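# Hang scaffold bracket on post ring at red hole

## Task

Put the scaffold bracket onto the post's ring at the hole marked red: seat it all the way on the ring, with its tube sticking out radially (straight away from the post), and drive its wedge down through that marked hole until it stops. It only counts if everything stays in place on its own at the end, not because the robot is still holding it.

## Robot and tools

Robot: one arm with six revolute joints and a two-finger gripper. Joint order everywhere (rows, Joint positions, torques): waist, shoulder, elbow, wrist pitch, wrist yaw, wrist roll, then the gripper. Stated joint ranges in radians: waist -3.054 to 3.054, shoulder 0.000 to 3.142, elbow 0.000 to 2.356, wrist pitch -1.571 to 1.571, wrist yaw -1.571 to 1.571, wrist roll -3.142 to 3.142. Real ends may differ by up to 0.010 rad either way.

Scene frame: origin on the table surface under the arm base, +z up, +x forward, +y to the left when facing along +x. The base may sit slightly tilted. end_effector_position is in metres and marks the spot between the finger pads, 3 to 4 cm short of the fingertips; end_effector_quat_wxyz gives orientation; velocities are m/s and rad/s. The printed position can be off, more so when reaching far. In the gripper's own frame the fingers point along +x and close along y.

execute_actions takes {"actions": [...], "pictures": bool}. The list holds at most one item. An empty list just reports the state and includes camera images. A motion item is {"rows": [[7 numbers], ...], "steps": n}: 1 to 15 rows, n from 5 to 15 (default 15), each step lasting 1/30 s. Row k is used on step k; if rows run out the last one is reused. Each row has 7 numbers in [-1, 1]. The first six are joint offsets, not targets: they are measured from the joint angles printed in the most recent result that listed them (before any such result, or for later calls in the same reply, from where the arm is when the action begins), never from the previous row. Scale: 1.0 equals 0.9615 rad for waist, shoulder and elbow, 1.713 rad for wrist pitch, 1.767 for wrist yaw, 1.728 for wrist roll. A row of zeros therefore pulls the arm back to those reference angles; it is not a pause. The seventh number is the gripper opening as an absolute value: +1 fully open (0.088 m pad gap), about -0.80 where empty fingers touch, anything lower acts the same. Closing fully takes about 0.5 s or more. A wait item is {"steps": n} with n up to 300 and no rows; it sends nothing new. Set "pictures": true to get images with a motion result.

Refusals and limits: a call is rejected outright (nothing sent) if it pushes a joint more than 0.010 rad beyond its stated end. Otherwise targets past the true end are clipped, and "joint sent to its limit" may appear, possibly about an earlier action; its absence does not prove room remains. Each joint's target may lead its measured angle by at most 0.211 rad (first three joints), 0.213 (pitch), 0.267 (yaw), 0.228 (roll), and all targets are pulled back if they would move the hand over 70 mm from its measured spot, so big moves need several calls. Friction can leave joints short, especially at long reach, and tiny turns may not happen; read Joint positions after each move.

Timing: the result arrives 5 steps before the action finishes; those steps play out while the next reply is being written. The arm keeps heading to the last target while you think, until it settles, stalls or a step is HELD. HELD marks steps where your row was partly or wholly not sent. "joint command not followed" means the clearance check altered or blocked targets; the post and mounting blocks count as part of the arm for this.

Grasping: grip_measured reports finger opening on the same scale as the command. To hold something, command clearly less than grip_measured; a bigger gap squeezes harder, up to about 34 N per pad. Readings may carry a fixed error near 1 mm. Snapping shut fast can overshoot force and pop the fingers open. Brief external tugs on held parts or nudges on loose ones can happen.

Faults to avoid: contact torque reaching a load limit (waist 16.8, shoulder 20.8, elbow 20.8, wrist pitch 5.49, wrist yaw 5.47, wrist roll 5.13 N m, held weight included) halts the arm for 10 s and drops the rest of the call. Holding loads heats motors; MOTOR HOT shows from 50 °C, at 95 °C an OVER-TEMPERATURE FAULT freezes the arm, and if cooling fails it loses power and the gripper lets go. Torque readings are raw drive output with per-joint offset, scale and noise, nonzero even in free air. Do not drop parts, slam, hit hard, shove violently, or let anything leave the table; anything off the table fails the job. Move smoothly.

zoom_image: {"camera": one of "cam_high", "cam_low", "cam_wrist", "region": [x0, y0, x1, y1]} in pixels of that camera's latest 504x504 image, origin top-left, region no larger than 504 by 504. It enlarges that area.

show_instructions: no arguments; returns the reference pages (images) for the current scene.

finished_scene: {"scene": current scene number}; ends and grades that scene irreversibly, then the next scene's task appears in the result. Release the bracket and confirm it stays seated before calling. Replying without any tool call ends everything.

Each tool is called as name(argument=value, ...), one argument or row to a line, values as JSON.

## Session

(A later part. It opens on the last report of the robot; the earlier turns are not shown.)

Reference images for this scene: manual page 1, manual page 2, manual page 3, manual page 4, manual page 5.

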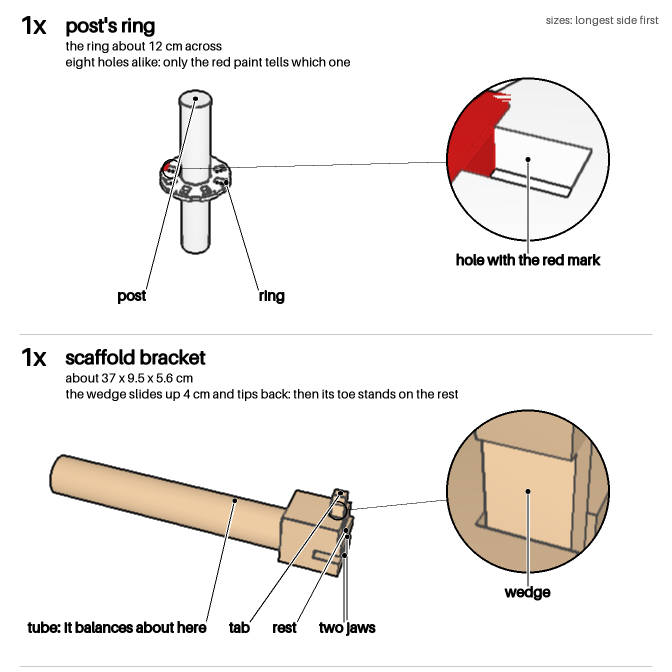

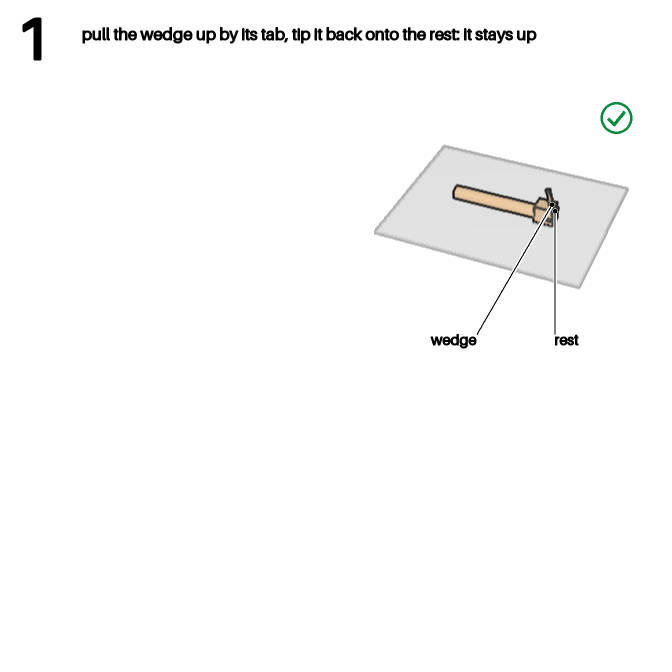

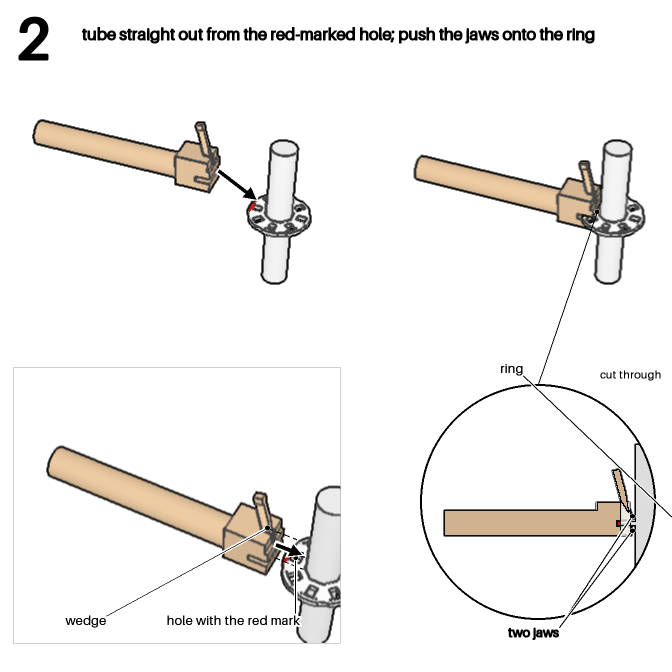

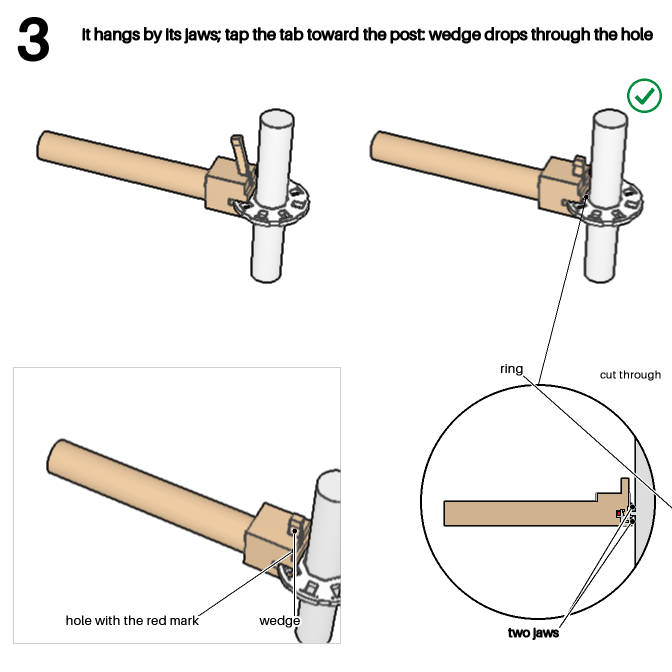

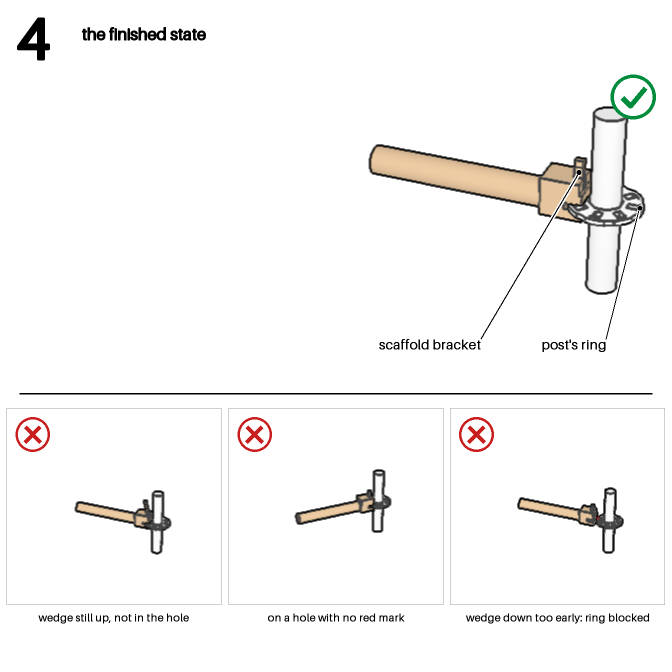

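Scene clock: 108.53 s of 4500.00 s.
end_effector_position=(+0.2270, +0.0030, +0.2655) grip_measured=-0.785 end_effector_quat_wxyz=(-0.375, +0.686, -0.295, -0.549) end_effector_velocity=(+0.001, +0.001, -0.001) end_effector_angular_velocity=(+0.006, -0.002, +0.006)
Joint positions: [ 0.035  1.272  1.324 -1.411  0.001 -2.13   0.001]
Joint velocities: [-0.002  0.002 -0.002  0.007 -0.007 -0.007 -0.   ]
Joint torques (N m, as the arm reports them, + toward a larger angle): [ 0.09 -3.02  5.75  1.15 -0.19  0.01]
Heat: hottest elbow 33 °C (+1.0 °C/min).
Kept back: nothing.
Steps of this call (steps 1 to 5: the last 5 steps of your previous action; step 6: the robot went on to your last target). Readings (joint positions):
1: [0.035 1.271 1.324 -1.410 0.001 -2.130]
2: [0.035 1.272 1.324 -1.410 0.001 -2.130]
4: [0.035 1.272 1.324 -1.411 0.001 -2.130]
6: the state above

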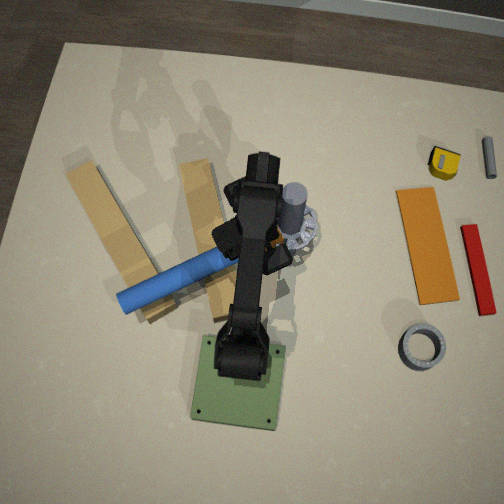

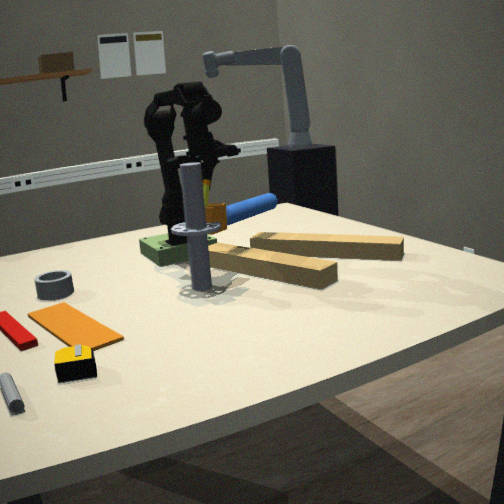

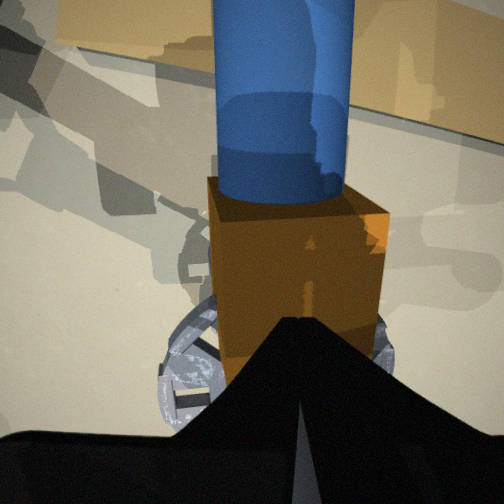

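execute_actions(
  actions=[
    {"rows": [[-0.025,0.008,0.01,0.01,0,-0.014,-0.9],[-0.05,0.016,0.015,0.015,0,-0.028,-0.9]], "steps": 15},
  ],
)

execute_actions(
  actions=[
    {"steps": 6},
  ],
  pictures=true,
)

zoom_image(
  camera="cam_low",
  region=[150, 120, 310, 260],
)

Scene clock: 109.07 s of 4500.00 s.
end_effector_position=(+0.2332, -0.0074, +0.2670) grip_measured=-0.785 end_effector_quat_wxyz=(-0.375, +0.693, -0.294, -0.541) end_effector_velocity=(+0.002, -0.002, -0.002) end_effector_angular_velocity=(+0.006, +0.002, -0.003)
Joint positions: [-0.009  1.279  1.331 -1.39   0.001 -2.174  0.001]
Joint velocities: [-0.012  0.007 -0.002  0.007 -0.007 -0.007  0.   ]
Joint torques (N m, as the arm reports them, + toward a larger angle): [-0.34 -3.23  5.39  1.19 -0.12 -0.07]
Heat: hottest elbow 33 °C (+1.0 °C/min).
Steps of this call (steps 1 to 6: the robot went on to your last target; steps 7 to 16: the first 10 steps of this action). Readings (joint positions):
7: [0.033 1.272 1.324 -1.410 0.001 -2.134]
8: [0.025 1.273 1.325 -1.405 0.001 -2.145]
10: [0.004 1.275 1.329 -1.395 0.001 -2.161]
14: [-0.009 1.279 1.331 -1.390 0.001 -2.173]
16: the state above

Scene clock: 109.27 s of 4500.00 s.
end_effector_position=(+0.2334, -0.0076, +0.2668) grip_measured=-0.785 end_effector_quat_wxyz=(-0.375, +0.693, -0.294, -0.541) end_effector_velocity=(-0.002, -0.001, -0.001) end_effector_angular_velocity=(+0.009, +0.007, -0.013)
Joint positions: [-0.01   1.28   1.331 -1.389  0.001 -2.176  0.001]
Joint velocities: [-0.007 -0.002 -0.002 -0.007 -0.007  0.007 -0.   ]
Joint torques (N m, as the arm reports them, + toward a larger angle): [-0.16 -3.11  5.38  1.21 -0.12 -0.1 ]
Heat: hottest elbow 33 °C (+1.0 °C/min).
Kept back: nothing.
Steps of this call (steps 1 to 5: the last 5 steps of your previous action; step 6: the robot went on to your last target). Readings (joint positions):
1: [-0.009 1.279 1.331 -1.390 0.001 -2.175]
2: [-0.010 1.279 1.331 -1.389 0.001 -2.175]
4: [-0.010 1.279 1.331 -1.389 0.001 -2.175]
6: the state above

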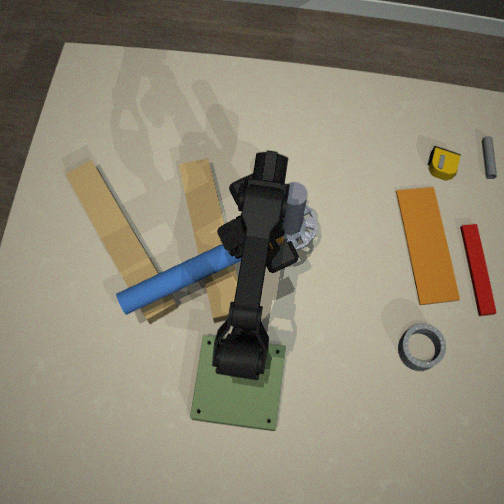

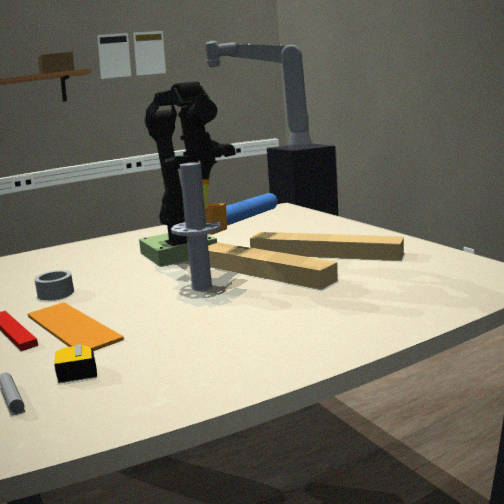

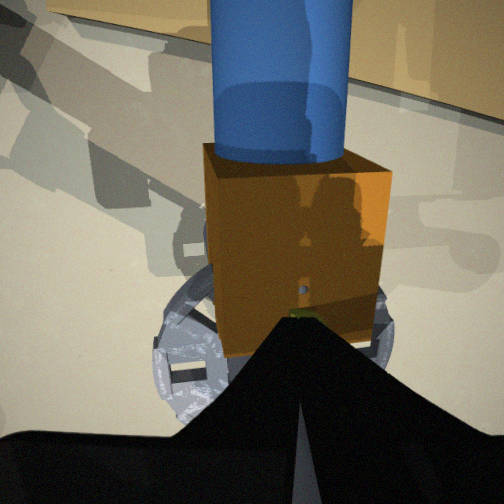

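Region (150, 120, 310, 260) of cam_low's 504x504 image, scaled by 3.150, with more detail than that image has; it fills the top 441 rows of this view, and the rest is white.

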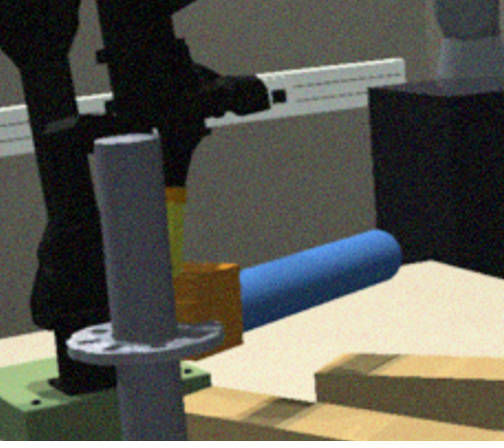

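execute_actions(
  actions=[
    {"rows": [[0.03,-0.008,0.012,0,0,0.017,-0.9]], "steps": 15},
  ],
)

execute_actions(
  actions=[
    {"steps": 8},
  ],
  pictures=true,
)

zoom_image(
  camera="cam_low",
  region=[150, 120, 310, 260],
)

Scene clock: 110.10 s of 4500.00 s.
end_effector_position=(+0.2318, -0.0045, +0.2670) grip_measured=-0.785 end_effector_quat_wxyz=(-0.377, +0.691, -0.299, -0.540) end_effector_velocity=(-0.008, +0.002, -0.002) end_effector_angular_velocity=(+0.009, +0.036, -0.003)
Joint positions: [ 0.008  1.278  1.331 -1.396  0.009 -2.148  0.001]
Joint velocities: [ 0.002 -0.002 -0.002 -0.037 -0.007  0.007 -0.   ]
Joint torques (N m, as the arm reports them, + toward a larger angle): [ 1.12 -4.75  5.76  1.36 -0.49  0.06]
Heat: hottest elbow 33 °C (+1.0 °C/min).
Steps of this call (steps 1 to 15: the robot went on to your last target; steps 16 to 25: the first 10 steps of this action). Readings (joint positions):
16: [-0.008 1.280 1.331 -1.389 0.003 -2.171]
17: [-0.003 1.279 1.331 -1.391 0.006 -2.164]
19: [0.004 1.279 1.331 -1.395 0.007 -2.156]
23: [0.007 1.278 1.331 -1.396 0.009 -2.150]
25: the state above

Scene clock: 110.37 s of 4500.00 s.
end_effector_position=(+0.2317, -0.0045, +0.2670) grip_measured=-0.785 end_effector_quat_wxyz=(-0.377, +0.691, -0.299, -0.540) end_effector_velocity=(-0.001, +0.001, +0.001) end_effector_angular_velocity=(+0.005, +0.002, +0.006)
Joint positions: [ 0.008  1.278  1.331 -1.397  0.009 -2.148  0.001]
Joint velocities: [-0.002 -0.002  0.002 -0.007 -0.007 -0.007  0.   ]
Joint torques (N m, as the arm reports them, + toward a larger angle): [ 1.04 -4.78  5.77  1.39 -0.48  0.03]
Heat: hottest elbow 33 °C (+1.0 °C/min).
Kept back: nothing.
Steps of this call (steps 1 to 5: the last 5 steps of your previous action; steps 6 to 8: the robot went on to your last target). Readings (joint positions):
1: [0.008 1.278 1.331 -1.397 0.009 -2.148]
2: [0.008 1.278 1.331 -1.397 0.009 -2.148]
4: [0.008 1.278 1.331 -1.397 0.009 -2.148]
8: the state above

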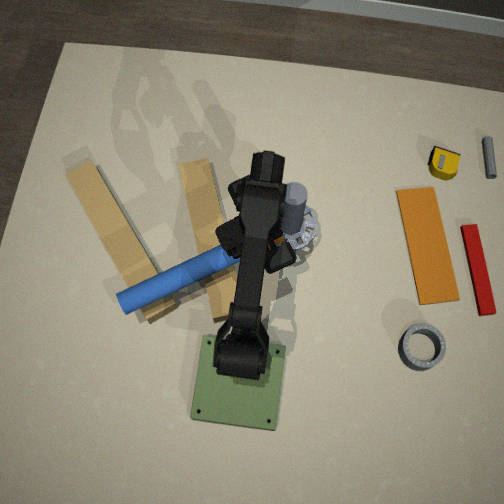

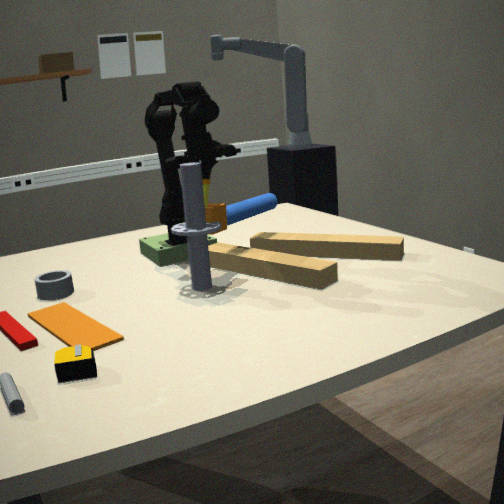

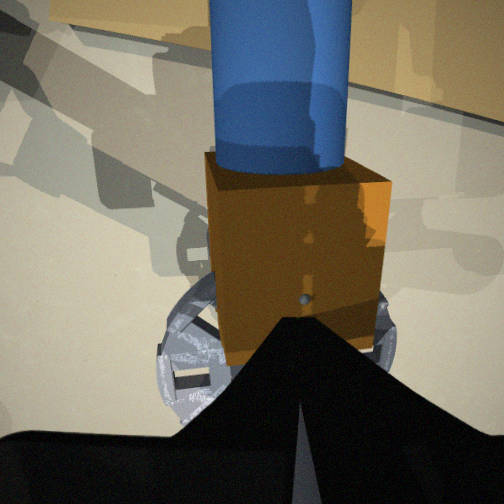

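Region (150, 120, 310, 260) of cam_low's 504x504 image, scaled by 3.150, with more detail than that image has; it fills the top 441 rows of this view, and the rest is white.

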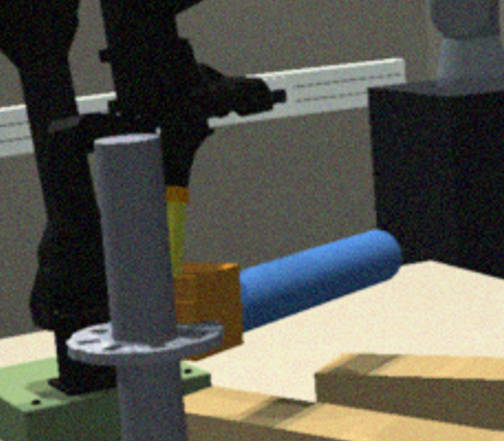

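execute_actions(
  actions=[
    {"rows": [[-0.01,-0.006,0.14,-0.065,0,-0.005,-0.9]], "steps": 15},
  ],
)

execute_actions(
  actions=[
    {"rows": [[0.07,-0.006,0.015,0,0,0.039,-0.9],[0.15,-0.01,0.015,0,0,0.083,-0.9]], "steps": 15},
  ],
)

execute_actions(
  actions=[
    {"steps": 8},
  ],
  pictures=true,
)

zoom_image(
  camera="cam_low",
  region=[150, 120, 310, 260],
)

Scene clock: 111.03 s of 4500.00 s.
end_effector_position=(+0.2235, -0.0058, +0.3002) grip_measured=-0.785 end_effector_quat_wxyz=(-0.381, +0.699, -0.293, -0.529) end_effector_velocity=(-0.006, -0.002, -0.005) end_effector_angular_velocity=(-0.008, +0.051, +0.003)
Joint positions: [ 0.002  1.268  1.459 -1.501  0.008 -2.154  0.001]
Joint velocities: [-0.002  0.012 -0.002 -0.037  0.007 -0.007  0.   ]
Joint torques (N m, as the arm reports them, + toward a larger angle): [-0.31 -3.51  5.06  0.73 -0.07 -0.07]
Heat: hottest elbow 33 °C (+0.0 °C/min).
Steps of this call (steps 1 to 10: the robot went on to your last target; steps 11 to 20: the first 10 steps of this action). Readings (joint positions):
11: [0.008 1.279 1.349 -1.417 0.008 -2.148]
12: [0.007 1.284 1.377 -1.447 0.008 -2.150]
14: [0.005 1.280 1.426 -1.472 0.008 -2.152]
18: [0.002 1.267 1.459 -1.498 0.008 -2.154]
20: the state above

Scene clock: 111.53 s of 4500.00 s.
end_effector_position=(+0.2214, +0.0253, +0.3029) grip_measured=-0.785 end_effector_quat_wxyz=(-0.393, +0.695, -0.280, -0.533) end_effector_velocity=(+0.001, +0.007, +0.002) end_effector_angular_velocity=(+0.018, -0.010, -0.006)
Joint positions: [ 0.14   1.264  1.465 -1.504  0.008 -2.018  0.001]
Joint velocities: [ 0.027 -0.002  0.002  0.007 -0.007  0.037 -0.   ]
Joint torques (N m, as the arm reports them, + toward a larger angle): [ 0.19 -4.2   5.24  0.97 -0.11  0.05]
Heat: hottest elbow 33 °C (+0.0 °C/min).
Steps of this call (steps 1 to 5: the last 5 steps of your previous action; steps 6 to 15: the first 10 steps of this action, its rows measured from where the robot was after step 5). Readings (joint positions):
5: [0.001 1.269 1.459 -1.504 0.008 -2.154]
6: [0.008 1.269 1.459 -1.504 0.010 -2.140]
7: [0.034 1.269 1.460 -1.504 0.013 -2.106]
9: [0.099 1.268 1.463 -1.504 0.008 -2.057]
13: [0.137 1.265 1.465 -1.504 0.008 -2.023]
15: the state above

Scene clock: 111.80 s of 4500.00 s.
end_effector_position=(+0.2214, +0.0259, +0.3029) grip_measured=-0.785 end_effector_quat_wxyz=(-0.394, +0.695, -0.280, -0.533) end_effector_velocity=(-0.005, -0.001, -0.002) end_effector_angular_velocity=(-0.008, +0.021, -0.007)
Joint positions: [ 0.142  1.264  1.465 -1.504  0.008 -2.013  0.001]
Joint velocities: [ 0.002 -0.002 -0.002 -0.022  0.007  0.007  0.   ]
Joint torques (N m, as the arm reports them, + toward a larger angle): [ 0.17 -4.2   5.25  0.96 -0.12  0.08]
Heat: hottest elbow 33 °C (+0.0 °C/min).
Kept back: nothing.
Steps of this call (steps 1 to 5: the last 5 steps of your previous action; steps 6 to 8: the robot went on to your last target). Readings (joint positions):
1: [0.141 1.264 1.465 -1.504 0.008 -2.016]
2: [0.141 1.264 1.465 -1.504 0.008 -2.015]
4: [0.142 1.264 1.465 -1.504 0.008 -2.014]
8: the state above

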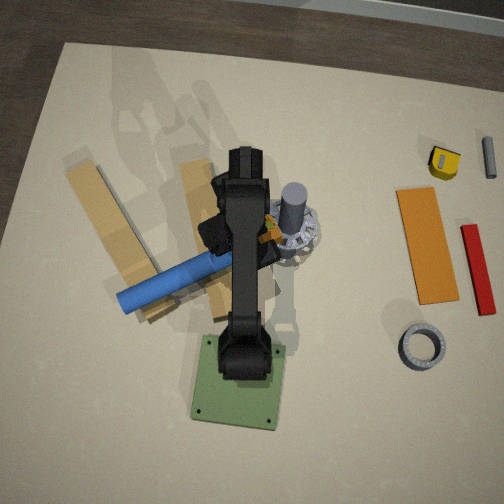

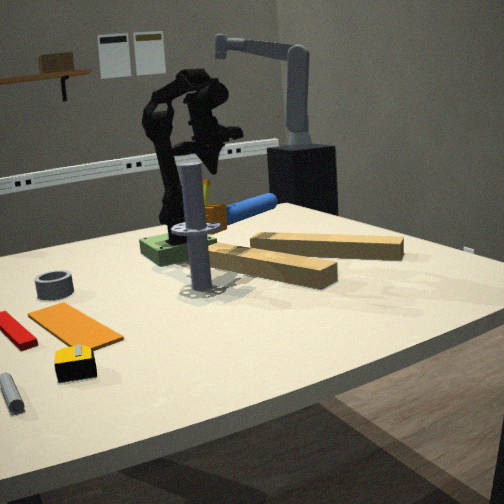

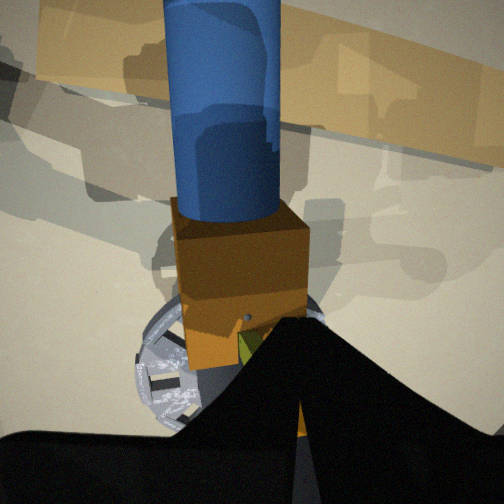

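Region (150, 120, 310, 260) of cam_low's 504x504 image, scaled by 3.150, with more detail than that image has; it fills the top 441 rows of this view, and the rest is white.

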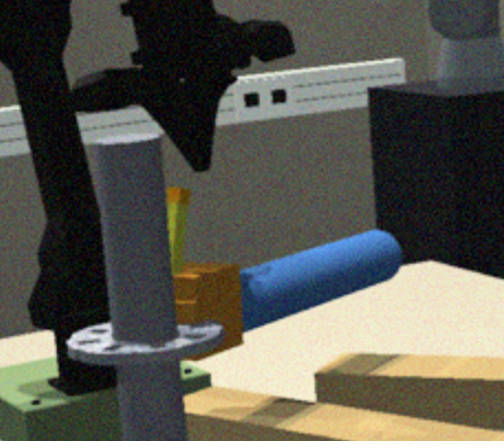

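execute_actions(
  actions=[
    {"rows": [[0,-0.02,-0.2,0.11,0,0,-0.9]], "steps": 15},
  ],
)

execute_actions(
  actions=[
    {"steps": 8},
  ],
  pictures=true,
)

zoom_image(
  camera="cam_low",
  region=[150, 120, 310, 260],
)

Scene clock: 112.87 s of 4500.00 s.
end_effector_position=(+0.2356, +0.0279, +0.2630) grip_measured=-0.785 end_effector_quat_wxyz=(-0.396, +0.698, -0.277, -0.529) end_effector_velocity=(+0.011, +0.002, +0.007) end_effector_angular_velocity=(+0.015, -0.079, +0.006)
Joint positions: [ 0.143  1.25   1.283 -1.323  0.008 -2.013  0.001]
Joint velocities: [-0.002 -0.017 -0.002  0.066 -0.007 -0.007 -0.   ]
Joint torques (N m, as the arm reports them, + toward a larger angle): [-0.02 -4.44  4.01  1.14 -0.13  0.  ]
Heat: hottest elbow 33 °C (+0.0 °C/min).
Steps of this call (steps 1 to 15: the robot went on to your last target; steps 16 to 22: nothing new was sent; steps 23 to 32: the first 10 steps of this action). Readings (joint positions):
23: [0.143 1.258 1.439 -1.465 0.008 -2.013]
24: [0.143 1.244 1.396 -1.407 0.008 -2.013]
26: [0.143 1.242 1.332 -1.368 0.008 -2.013]
30: [0.143 1.251 1.283 -1.330 0.008 -2.013]
32: the state above

Scene clock: 113.13 s of 4500.00 s.
end_effector_position=(+0.2363, +0.0280, +0.2632) grip_measured=-0.785 end_effector_quat_wxyz=(-0.397, +0.699, -0.276, -0.527) end_effector_velocity=(+0.000, -0.002, -0.001) end_effector_angular_velocity=(-0.009, -0.004, +0.002)
Joint positions: [ 0.143  1.249  1.282 -1.319  0.008 -2.013  0.001]
Joint velocities: [-0.002 -0.002 -0.007  0.007  0.007 -0.007 -0.   ]
Joint torques (N m, as the arm reports them, + toward a larger angle): [-0.03 -4.56  3.94  1.18 -0.14  0.  ]
Heat: hottest elbow 33 °C (+0.0 °C/min).
Kept back: nothing.
Steps of this call (steps 1 to 5: the last 5 steps of your previous action; steps 6 to 8: the robot went on to your last target). Readings (joint positions):
1: [0.143 1.249 1.283 -1.322 0.008 -2.013]
2: [0.143 1.249 1.283 -1.321 0.008 -2.013]
4: [0.143 1.249 1.282 -1.320 0.008 -2.013]
8: the state above

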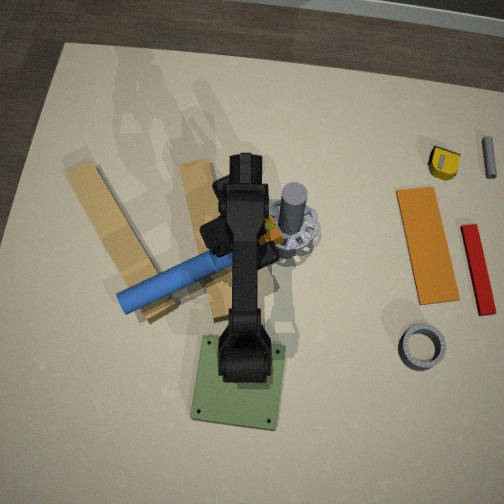

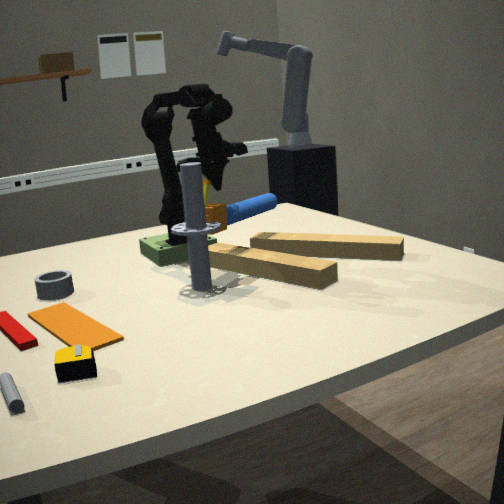

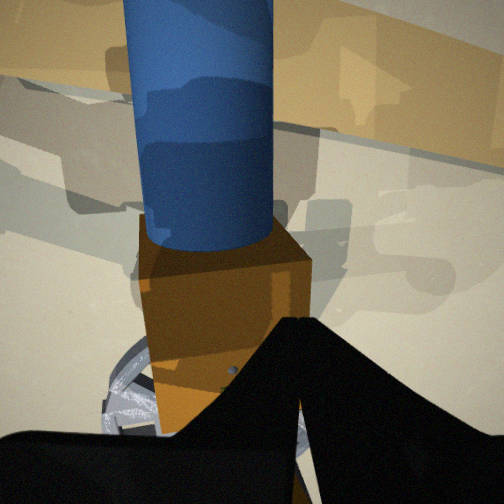

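Region (150, 120, 310, 260) of cam_low's 504x504 image, scaled by 3.150, with more detail than that image has; it fills the top 441 rows of this view, and the rest is white.

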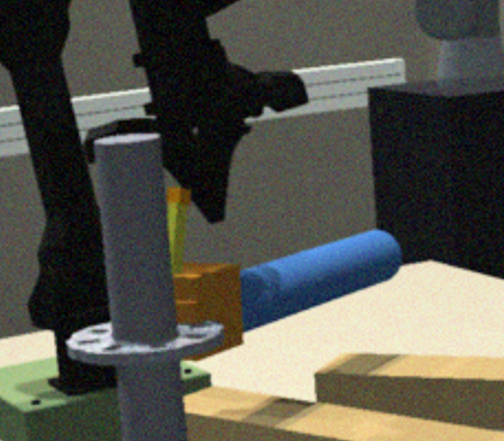

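execute_actions(
  actions=[
    {"rows": [[0,-0.006,-0.03,-0.05,0,0,-0.9]], "steps": 15},
  ],
)

execute_actions(
  actions=[
    {"steps": 8},
  ],
  pictures=true,
)

zoom_image(
  camera="cam_low",
  region=[150, 120, 310, 260],
)

Scene clock: 113.90 s of 4500.00 s.
end_effector_position=(+0.2164, +0.0256, +0.2532) grip_measured=-0.785 end_effector_quat_wxyz=(-0.379, +0.675, -0.298, -0.559) end_effector_velocity=(-0.009, +0.002, -0.002) end_effector_angular_velocity=(+0.018, +0.039, -0.005)
Joint positions: [ 0.143  1.247  1.261 -1.399  0.008 -2.013  0.001]
Joint velocities: [-0.002 -0.002 -0.002 -0.037 -0.022  0.007 -0.   ]
Joint torques (N m, as the arm reports them, + toward a larger angle): [ 0.04 -4.16  4.01  0.59 -0.13 -0.01]
Heat: hottest elbow 33 °C (+0.0 °C/min).
Steps of this call (steps 1 to 13: the robot went on to your last target; steps 14 to 23: the first 10 steps of this action). Readings (joint positions):
14: [0.143 1.249 1.280 -1.326 0.008 -2.013]
15: [0.143 1.249 1.278 -1.350 0.008 -2.013]
17: [0.143 1.247 1.267 -1.385 0.008 -2.013]
21: [0.143 1.247 1.261 -1.397 0.008 -2.013]
23: the state above

Scene clock: 114.17 s of 4500.00 s.
end_effector_position=(+0.2159, +0.0255, +0.2531) grip_measured=-0.785 end_effector_quat_wxyz=(-0.378, +0.674, -0.299, -0.560) end_effector_velocity=(-0.002, +0.000, -0.002) end_effector_angular_velocity=(+0.004, +0.013, +0.006)
Joint positions: [ 0.143  1.247  1.261 -1.401  0.008 -2.013  0.001]
Joint velocities: [-0.002  0.002 -0.002 -0.007 -0.007 -0.007 -0.   ]
Joint torques (N m, as the arm reports them, + toward a larger angle): [-0.01 -4.15  3.92  0.59 -0.13 -0.01]
Heat: hottest elbow 33 °C (+0.0 °C/min).
Kept back: nothing.
Steps of this call (steps 1 to 5: the last 5 steps of your previous action; steps 6 to 8: the robot went on to your last target). Readings (joint positions):
1: [0.143 1.247 1.261 -1.400 0.008 -2.013]
2: [0.143 1.247 1.261 -1.400 0.008 -2.013]
4: [0.143 1.247 1.261 -1.401 0.008 -2.013]
8: the state above

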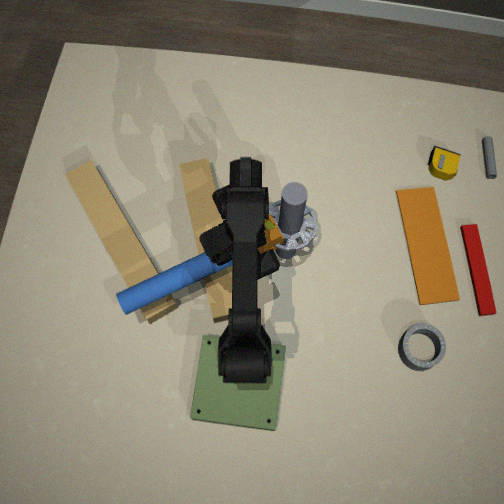

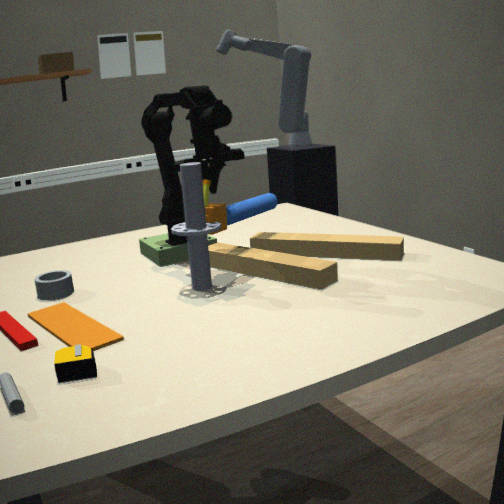

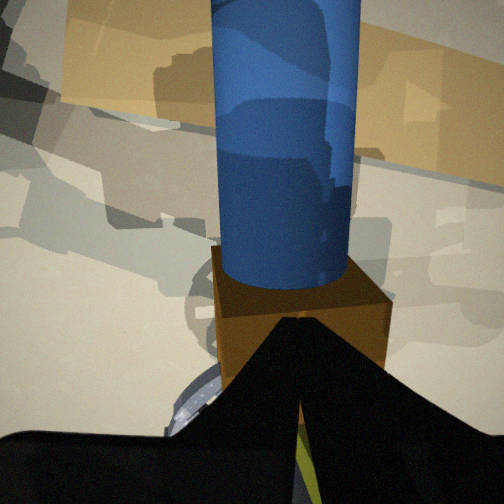

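Region (150, 120, 310, 260) of cam_low's 504x504 image, scaled by 3.150, with more detail than that image has; it fills the top 441 rows of this view, and the rest is white.

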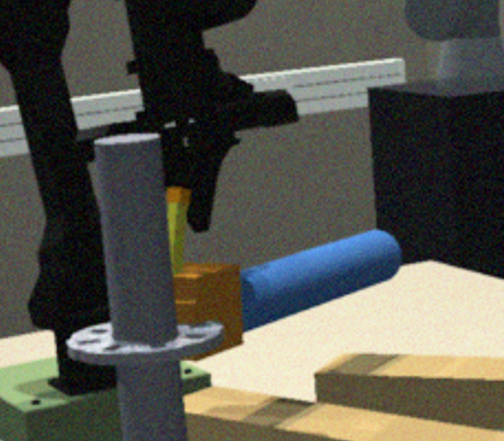

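execute_actions(
  actions=[
    {"rows": [[-0.025,-0.004,0.015,0.01,0,-0.014,-0.9],[-0.05,-0.004,0.015,0.02,0,-0.028,-0.9],[-0.075,-0.004,0.015,0.032,0,-0.042,-0.9]], "steps": 15},
  ],
)

execute_actions(
  actions=[
    {"steps": 8},
  ],
  pictures=true,
)

zoom_image(
  camera="cam_low",
  region=[150, 120, 310, 260],
)

Scene clock: 114.83 s of 4500.00 s.
end_effector_position=(+0.2287, +0.0113, +0.2574) grip_measured=-0.785 end_effector_quat_wxyz=(-0.384, +0.691, -0.291, -0.538) end_effector_velocity=(+0.004, -0.003, +0.002) end_effector_angular_velocity=(-0.004, -0.027, +0.034)
Joint positions: [ 0.075  1.247  1.268 -1.351  0.008 -2.08   0.001]
Joint velocities: [-0.017 -0.007 -0.002  0.022 -0.007 -0.051 -0.   ]
Joint torques (N m, as the arm reports them, + toward a larger angle): [-0.36 -4.24  5.56  1.11 -0.12 -0.06]
Heat: hottest elbow 33 °C (+0.0 °C/min).
Steps of this call (steps 1 to 10: the robot went on to your last target; steps 11 to 20: the first 10 steps of this action). Readings (joint positions):
11: [0.141 1.247 1.261 -1.402 0.008 -2.017]
12: [0.132 1.247 1.262 -1.397 0.008 -2.028]
14: [0.102 1.247 1.263 -1.369 0.008 -2.056]
18: [0.077 1.247 1.267 -1.355 0.008 -2.077]
20: the state above

Scene clock: 115.10 s of 4500.00 s.
end_effector_position=(+0.2291, +0.0109, +0.2575) grip_measured=-0.785 end_effector_quat_wxyz=(-0.384, +0.692, -0.291, -0.538) end_effector_velocity=(+0.001, +0.001, +0.000) end_effector_angular_velocity=(+0.009, -0.007, -0.008)
Joint positions: [ 0.073  1.247  1.268 -1.35   0.008 -2.083  0.001]
Joint velocities: [-0.002 -0.002 -0.002  0.007 -0.007  0.007 -0.   ]
Joint torques (N m, as the arm reports them, + toward a larger angle): [-0.28 -4.27  5.55  1.11 -0.13 -0.05]
Heat: hottest elbow 33 °C (+0.0 °C/min).
Kept back: nothing.
Steps of this call (steps 1 to 5: the last 5 steps of your previous action; steps 6 to 8: the robot went on to your last target). Readings (joint positions):
1: [0.075 1.247 1.268 -1.351 0.008 -2.081]
2: [0.074 1.247 1.268 -1.351 0.008 -2.082]
4: [0.074 1.247 1.268 -1.350 0.008 -2.083]
8: the state above

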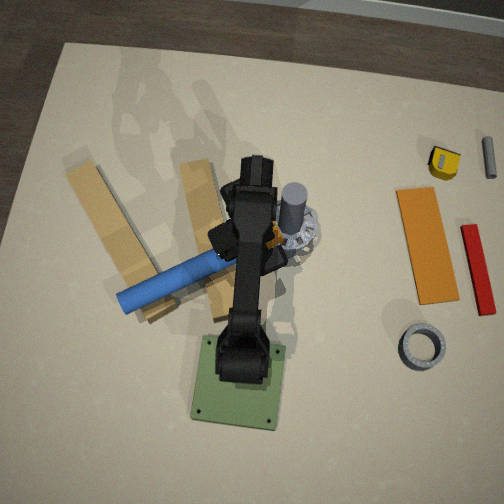

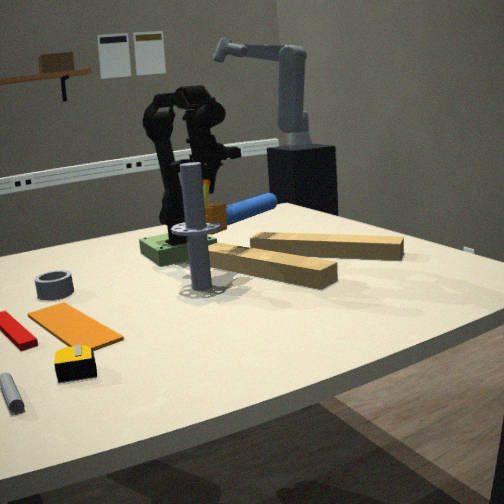

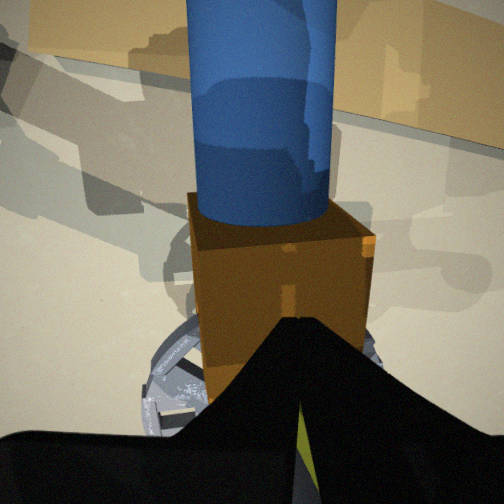

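Region (150, 120, 310, 260) of cam_low's 504x504 image, scaled by 3.150, with more detail than that image has; it fills the top 441 rows of this view, and the rest is white.

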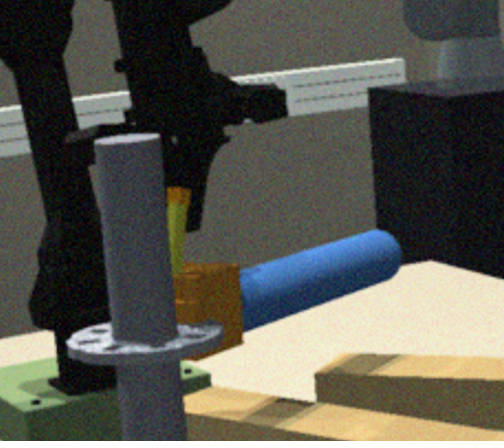

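execute_actions(
  actions=[
    {"rows": [[-0.02,-0.004,0.01,0.004,0,-0.011,-0.9],[-0.04,-0.004,0.01,0.008,0,-0.022,-0.9],[-0.06,-0.004,0.01,0.012,0,-0.033,-0.9]], "steps": 15},
  ],
)

execute_actions(
  actions=[
    {"steps": 8},
  ],
  pictures=true,
)

zoom_image(
  camera="cam_low",
  region=[150, 120, 310, 260],
)

Scene clock: 115.70 s of 4500.00 s.
end_effector_position=(+0.2333, -0.0010, +0.2598) grip_measured=-0.785 end_effector_quat_wxyz=(-0.384, +0.699, -0.290, -0.529) end_effector_velocity=(+0.001, -0.002, +0.000) end_effector_angular_velocity=(-0.003, -0.007, +0.025)
Joint positions: [ 0.02   1.245  1.272 -1.333  0.005 -2.136  0.001]
Joint velocities: [-0.012 -0.002 -0.002  0.007 -0.007 -0.037 -0.   ]
Joint torques (N m, as the arm reports them, + toward a larger angle): [-0.39 -4.26  5.29  1.19 -0.03 -0.06]
Heat: hottest elbow 33 °C (+0.0 °C/min).
Steps of this call (steps 1 to 8: the robot went on to your last target; steps 9 to 18: the first 10 steps of this action). Readings (joint positions):
9: [0.071 1.247 1.268 -1.349 0.008 -2.087]
10: [0.065 1.247 1.268 -1.347 0.006 -2.096]
12: [0.043 1.245 1.270 -1.338 0.003 -2.117]
16: [0.022 1.245 1.272 -1.334 0.005 -2.134]
18: the state above

Scene clock: 115.97 s of 4500.00 s.
end_effector_position=(+0.2335, -0.0014, +0.2599) grip_measured=-0.785 end_effector_quat_wxyz=(-0.384, +0.700, -0.290, -0.528) end_effector_velocity=(-0.002, +0.001, -0.001) end_effector_angular_velocity=(+0.005, +0.007, +0.007)
Joint positions: [ 0.018  1.245  1.272 -1.332  0.005 -2.138  0.001]
Joint velocities: [-0.002 -0.002 -0.002 -0.007 -0.007 -0.007 -0.   ]
Joint torques (N m, as the arm reports them, + toward a larger angle): [-0.31 -4.25  5.36  1.17 -0.02 -0.06]
Heat: hottest elbow 33 °C (+0.0 °C/min).
Kept back: nothing.
Steps of this call (steps 1 to 5: the last 5 steps of your previous action; steps 6 to 8: the robot went on to your last target). Readings (joint positions):
1: [0.020 1.245 1.272 -1.332 0.005 -2.137]
2: [0.020 1.245 1.272 -1.332 0.005 -2.137]
4: [0.019 1.245 1.272 -1.332 0.005 -2.138]
8: the state above

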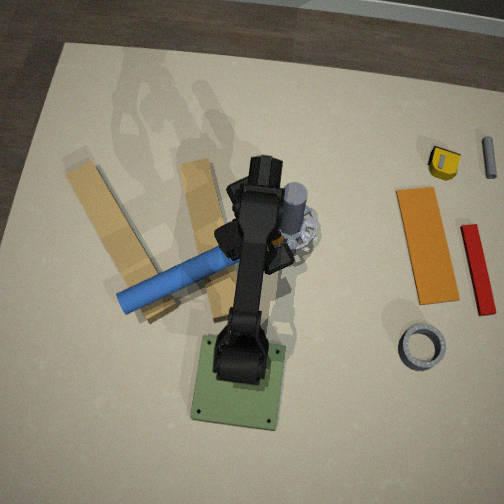

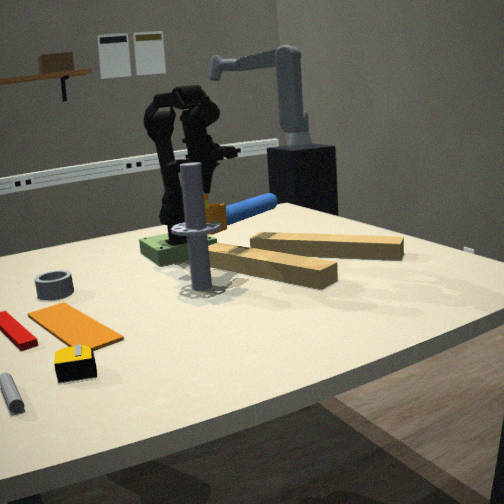

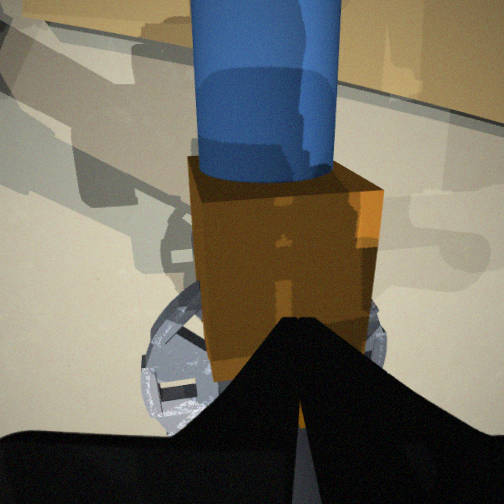

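Region (150, 120, 310, 260) of cam_low's 504x504 image, scaled by 3.150, with more detail than that image has; it fills the top 441 rows of this view, and the rest is white.

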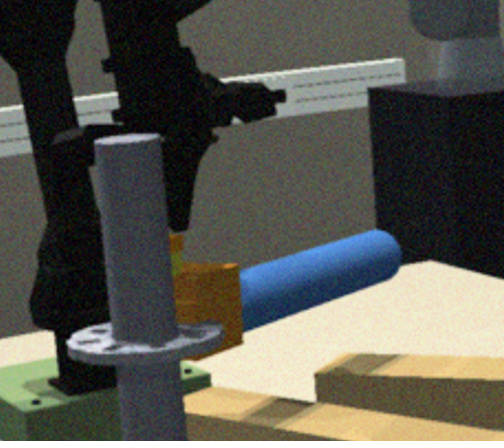

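execute_actions(
  actions=[
    {"rows": [[0,0,-0.015,0,0,0,-0.9],[0,0,-0.03,0,0,0,-0.9],[0,0,-0.045,0,0,0,-0.9]], "steps": 15},
  ],
)

execute_actions(
  actions=[
    {"steps": 6},
  ],
  pictures=true,
)

zoom_image(
  camera="cam_low",
  region=[160, 170, 290, 260],
)

Scene clock: 116.53 s of 4500.00 s.
end_effector_position=(+0.2287, -0.0014, +0.2498) grip_measured=-0.785 end_effector_quat_wxyz=(-0.379, +0.691, -0.296, -0.540) end_effector_velocity=(-0.002, +0.002, -0.001) end_effector_angular_velocity=(+0.005, +0.007, +0.011)
Joint positions: [ 0.018  1.245  1.238 -1.331  0.005 -2.138  0.001]
Joint velocities: [ 0.002 -0.002 -0.002 -0.007 -0.007 -0.007 -0.   ]
Joint torques (N m, as the arm reports them, + toward a larger angle): [ 0.02 -3.91  3.94  0.86 -0.12  0.01]
Heat: hottest elbow 33 °C (+0.0 °C/min).
Steps of this call (steps 1 to 7: the robot went on to your last target; steps 8 to 17: the first 10 steps of this action). Readings (joint positions):
8: [0.018 1.245 1.272 -1.332 0.005 -2.138]
9: [0.018 1.245 1.269 -1.332 0.005 -2.138]
11: [0.018 1.245 1.257 -1.331 0.005 -2.138]
15: [0.018 1.245 1.238 -1.331 0.005 -2.138]
17: the state above

Scene clock: 116.73 s of 4500.00 s.
end_effector_position=(+0.2286, -0.0014, +0.2497) grip_measured=-0.785 end_effector_quat_wxyz=(-0.379, +0.691, -0.296, -0.540) end_effector_velocity=(-0.002, -0.002, -0.002) end_effector_angular_velocity=(-0.009, +0.012, +0.003)
Joint positions: [ 0.018  1.245  1.237 -1.331  0.005 -2.138  0.001]
Joint velocities: [-0.002  0.002 -0.002 -0.007  0.007 -0.007 -0.   ]
Joint torques (N m, as the arm reports them, + toward a larger angle): [-0.04 -3.94  4.02  0.84 -0.12 -0.01]
Heat: hottest elbow 33 °C (+0.0 °C/min).
Kept back: nothing.
Steps of this call (steps 1 to 5: the last 5 steps of your previous action; step 6: the robot went on to your last target). Readings (joint positions):
1: [0.018 1.245 1.238 -1.331 0.005 -2.138]
2: [0.018 1.245 1.238 -1.331 0.005 -2.138]
4: [0.018 1.245 1.237 -1.331 0.005 -2.138]
6: the state above

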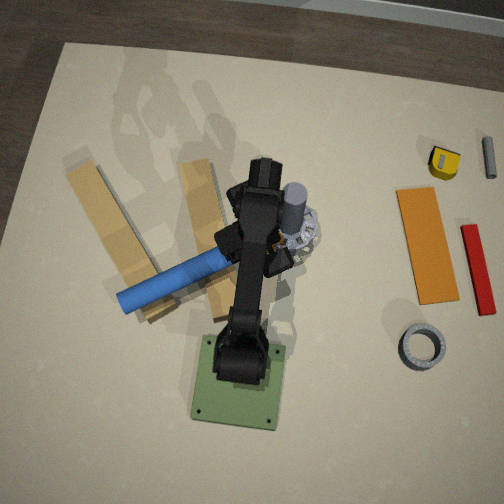

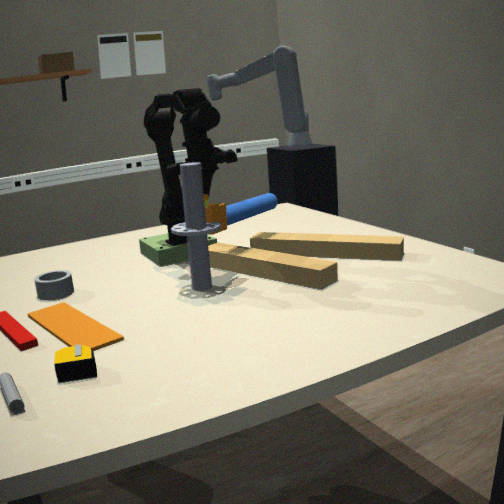

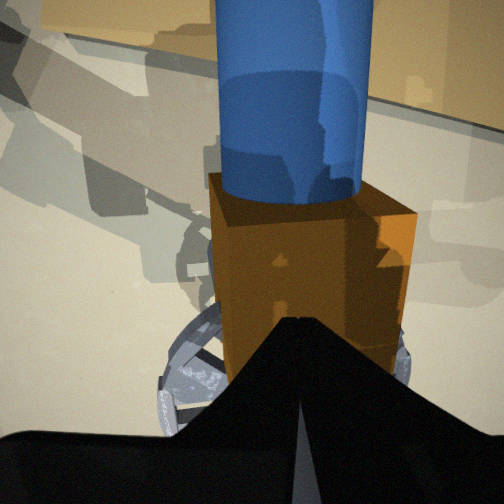

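Region (160, 170, 290, 260) of cam_low's 504x504 image, scaled by 3.877, with more detail than that image has; it fills the top 349 rows of this view, and the rest is white.

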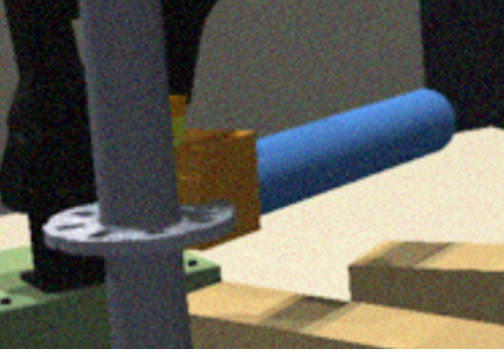

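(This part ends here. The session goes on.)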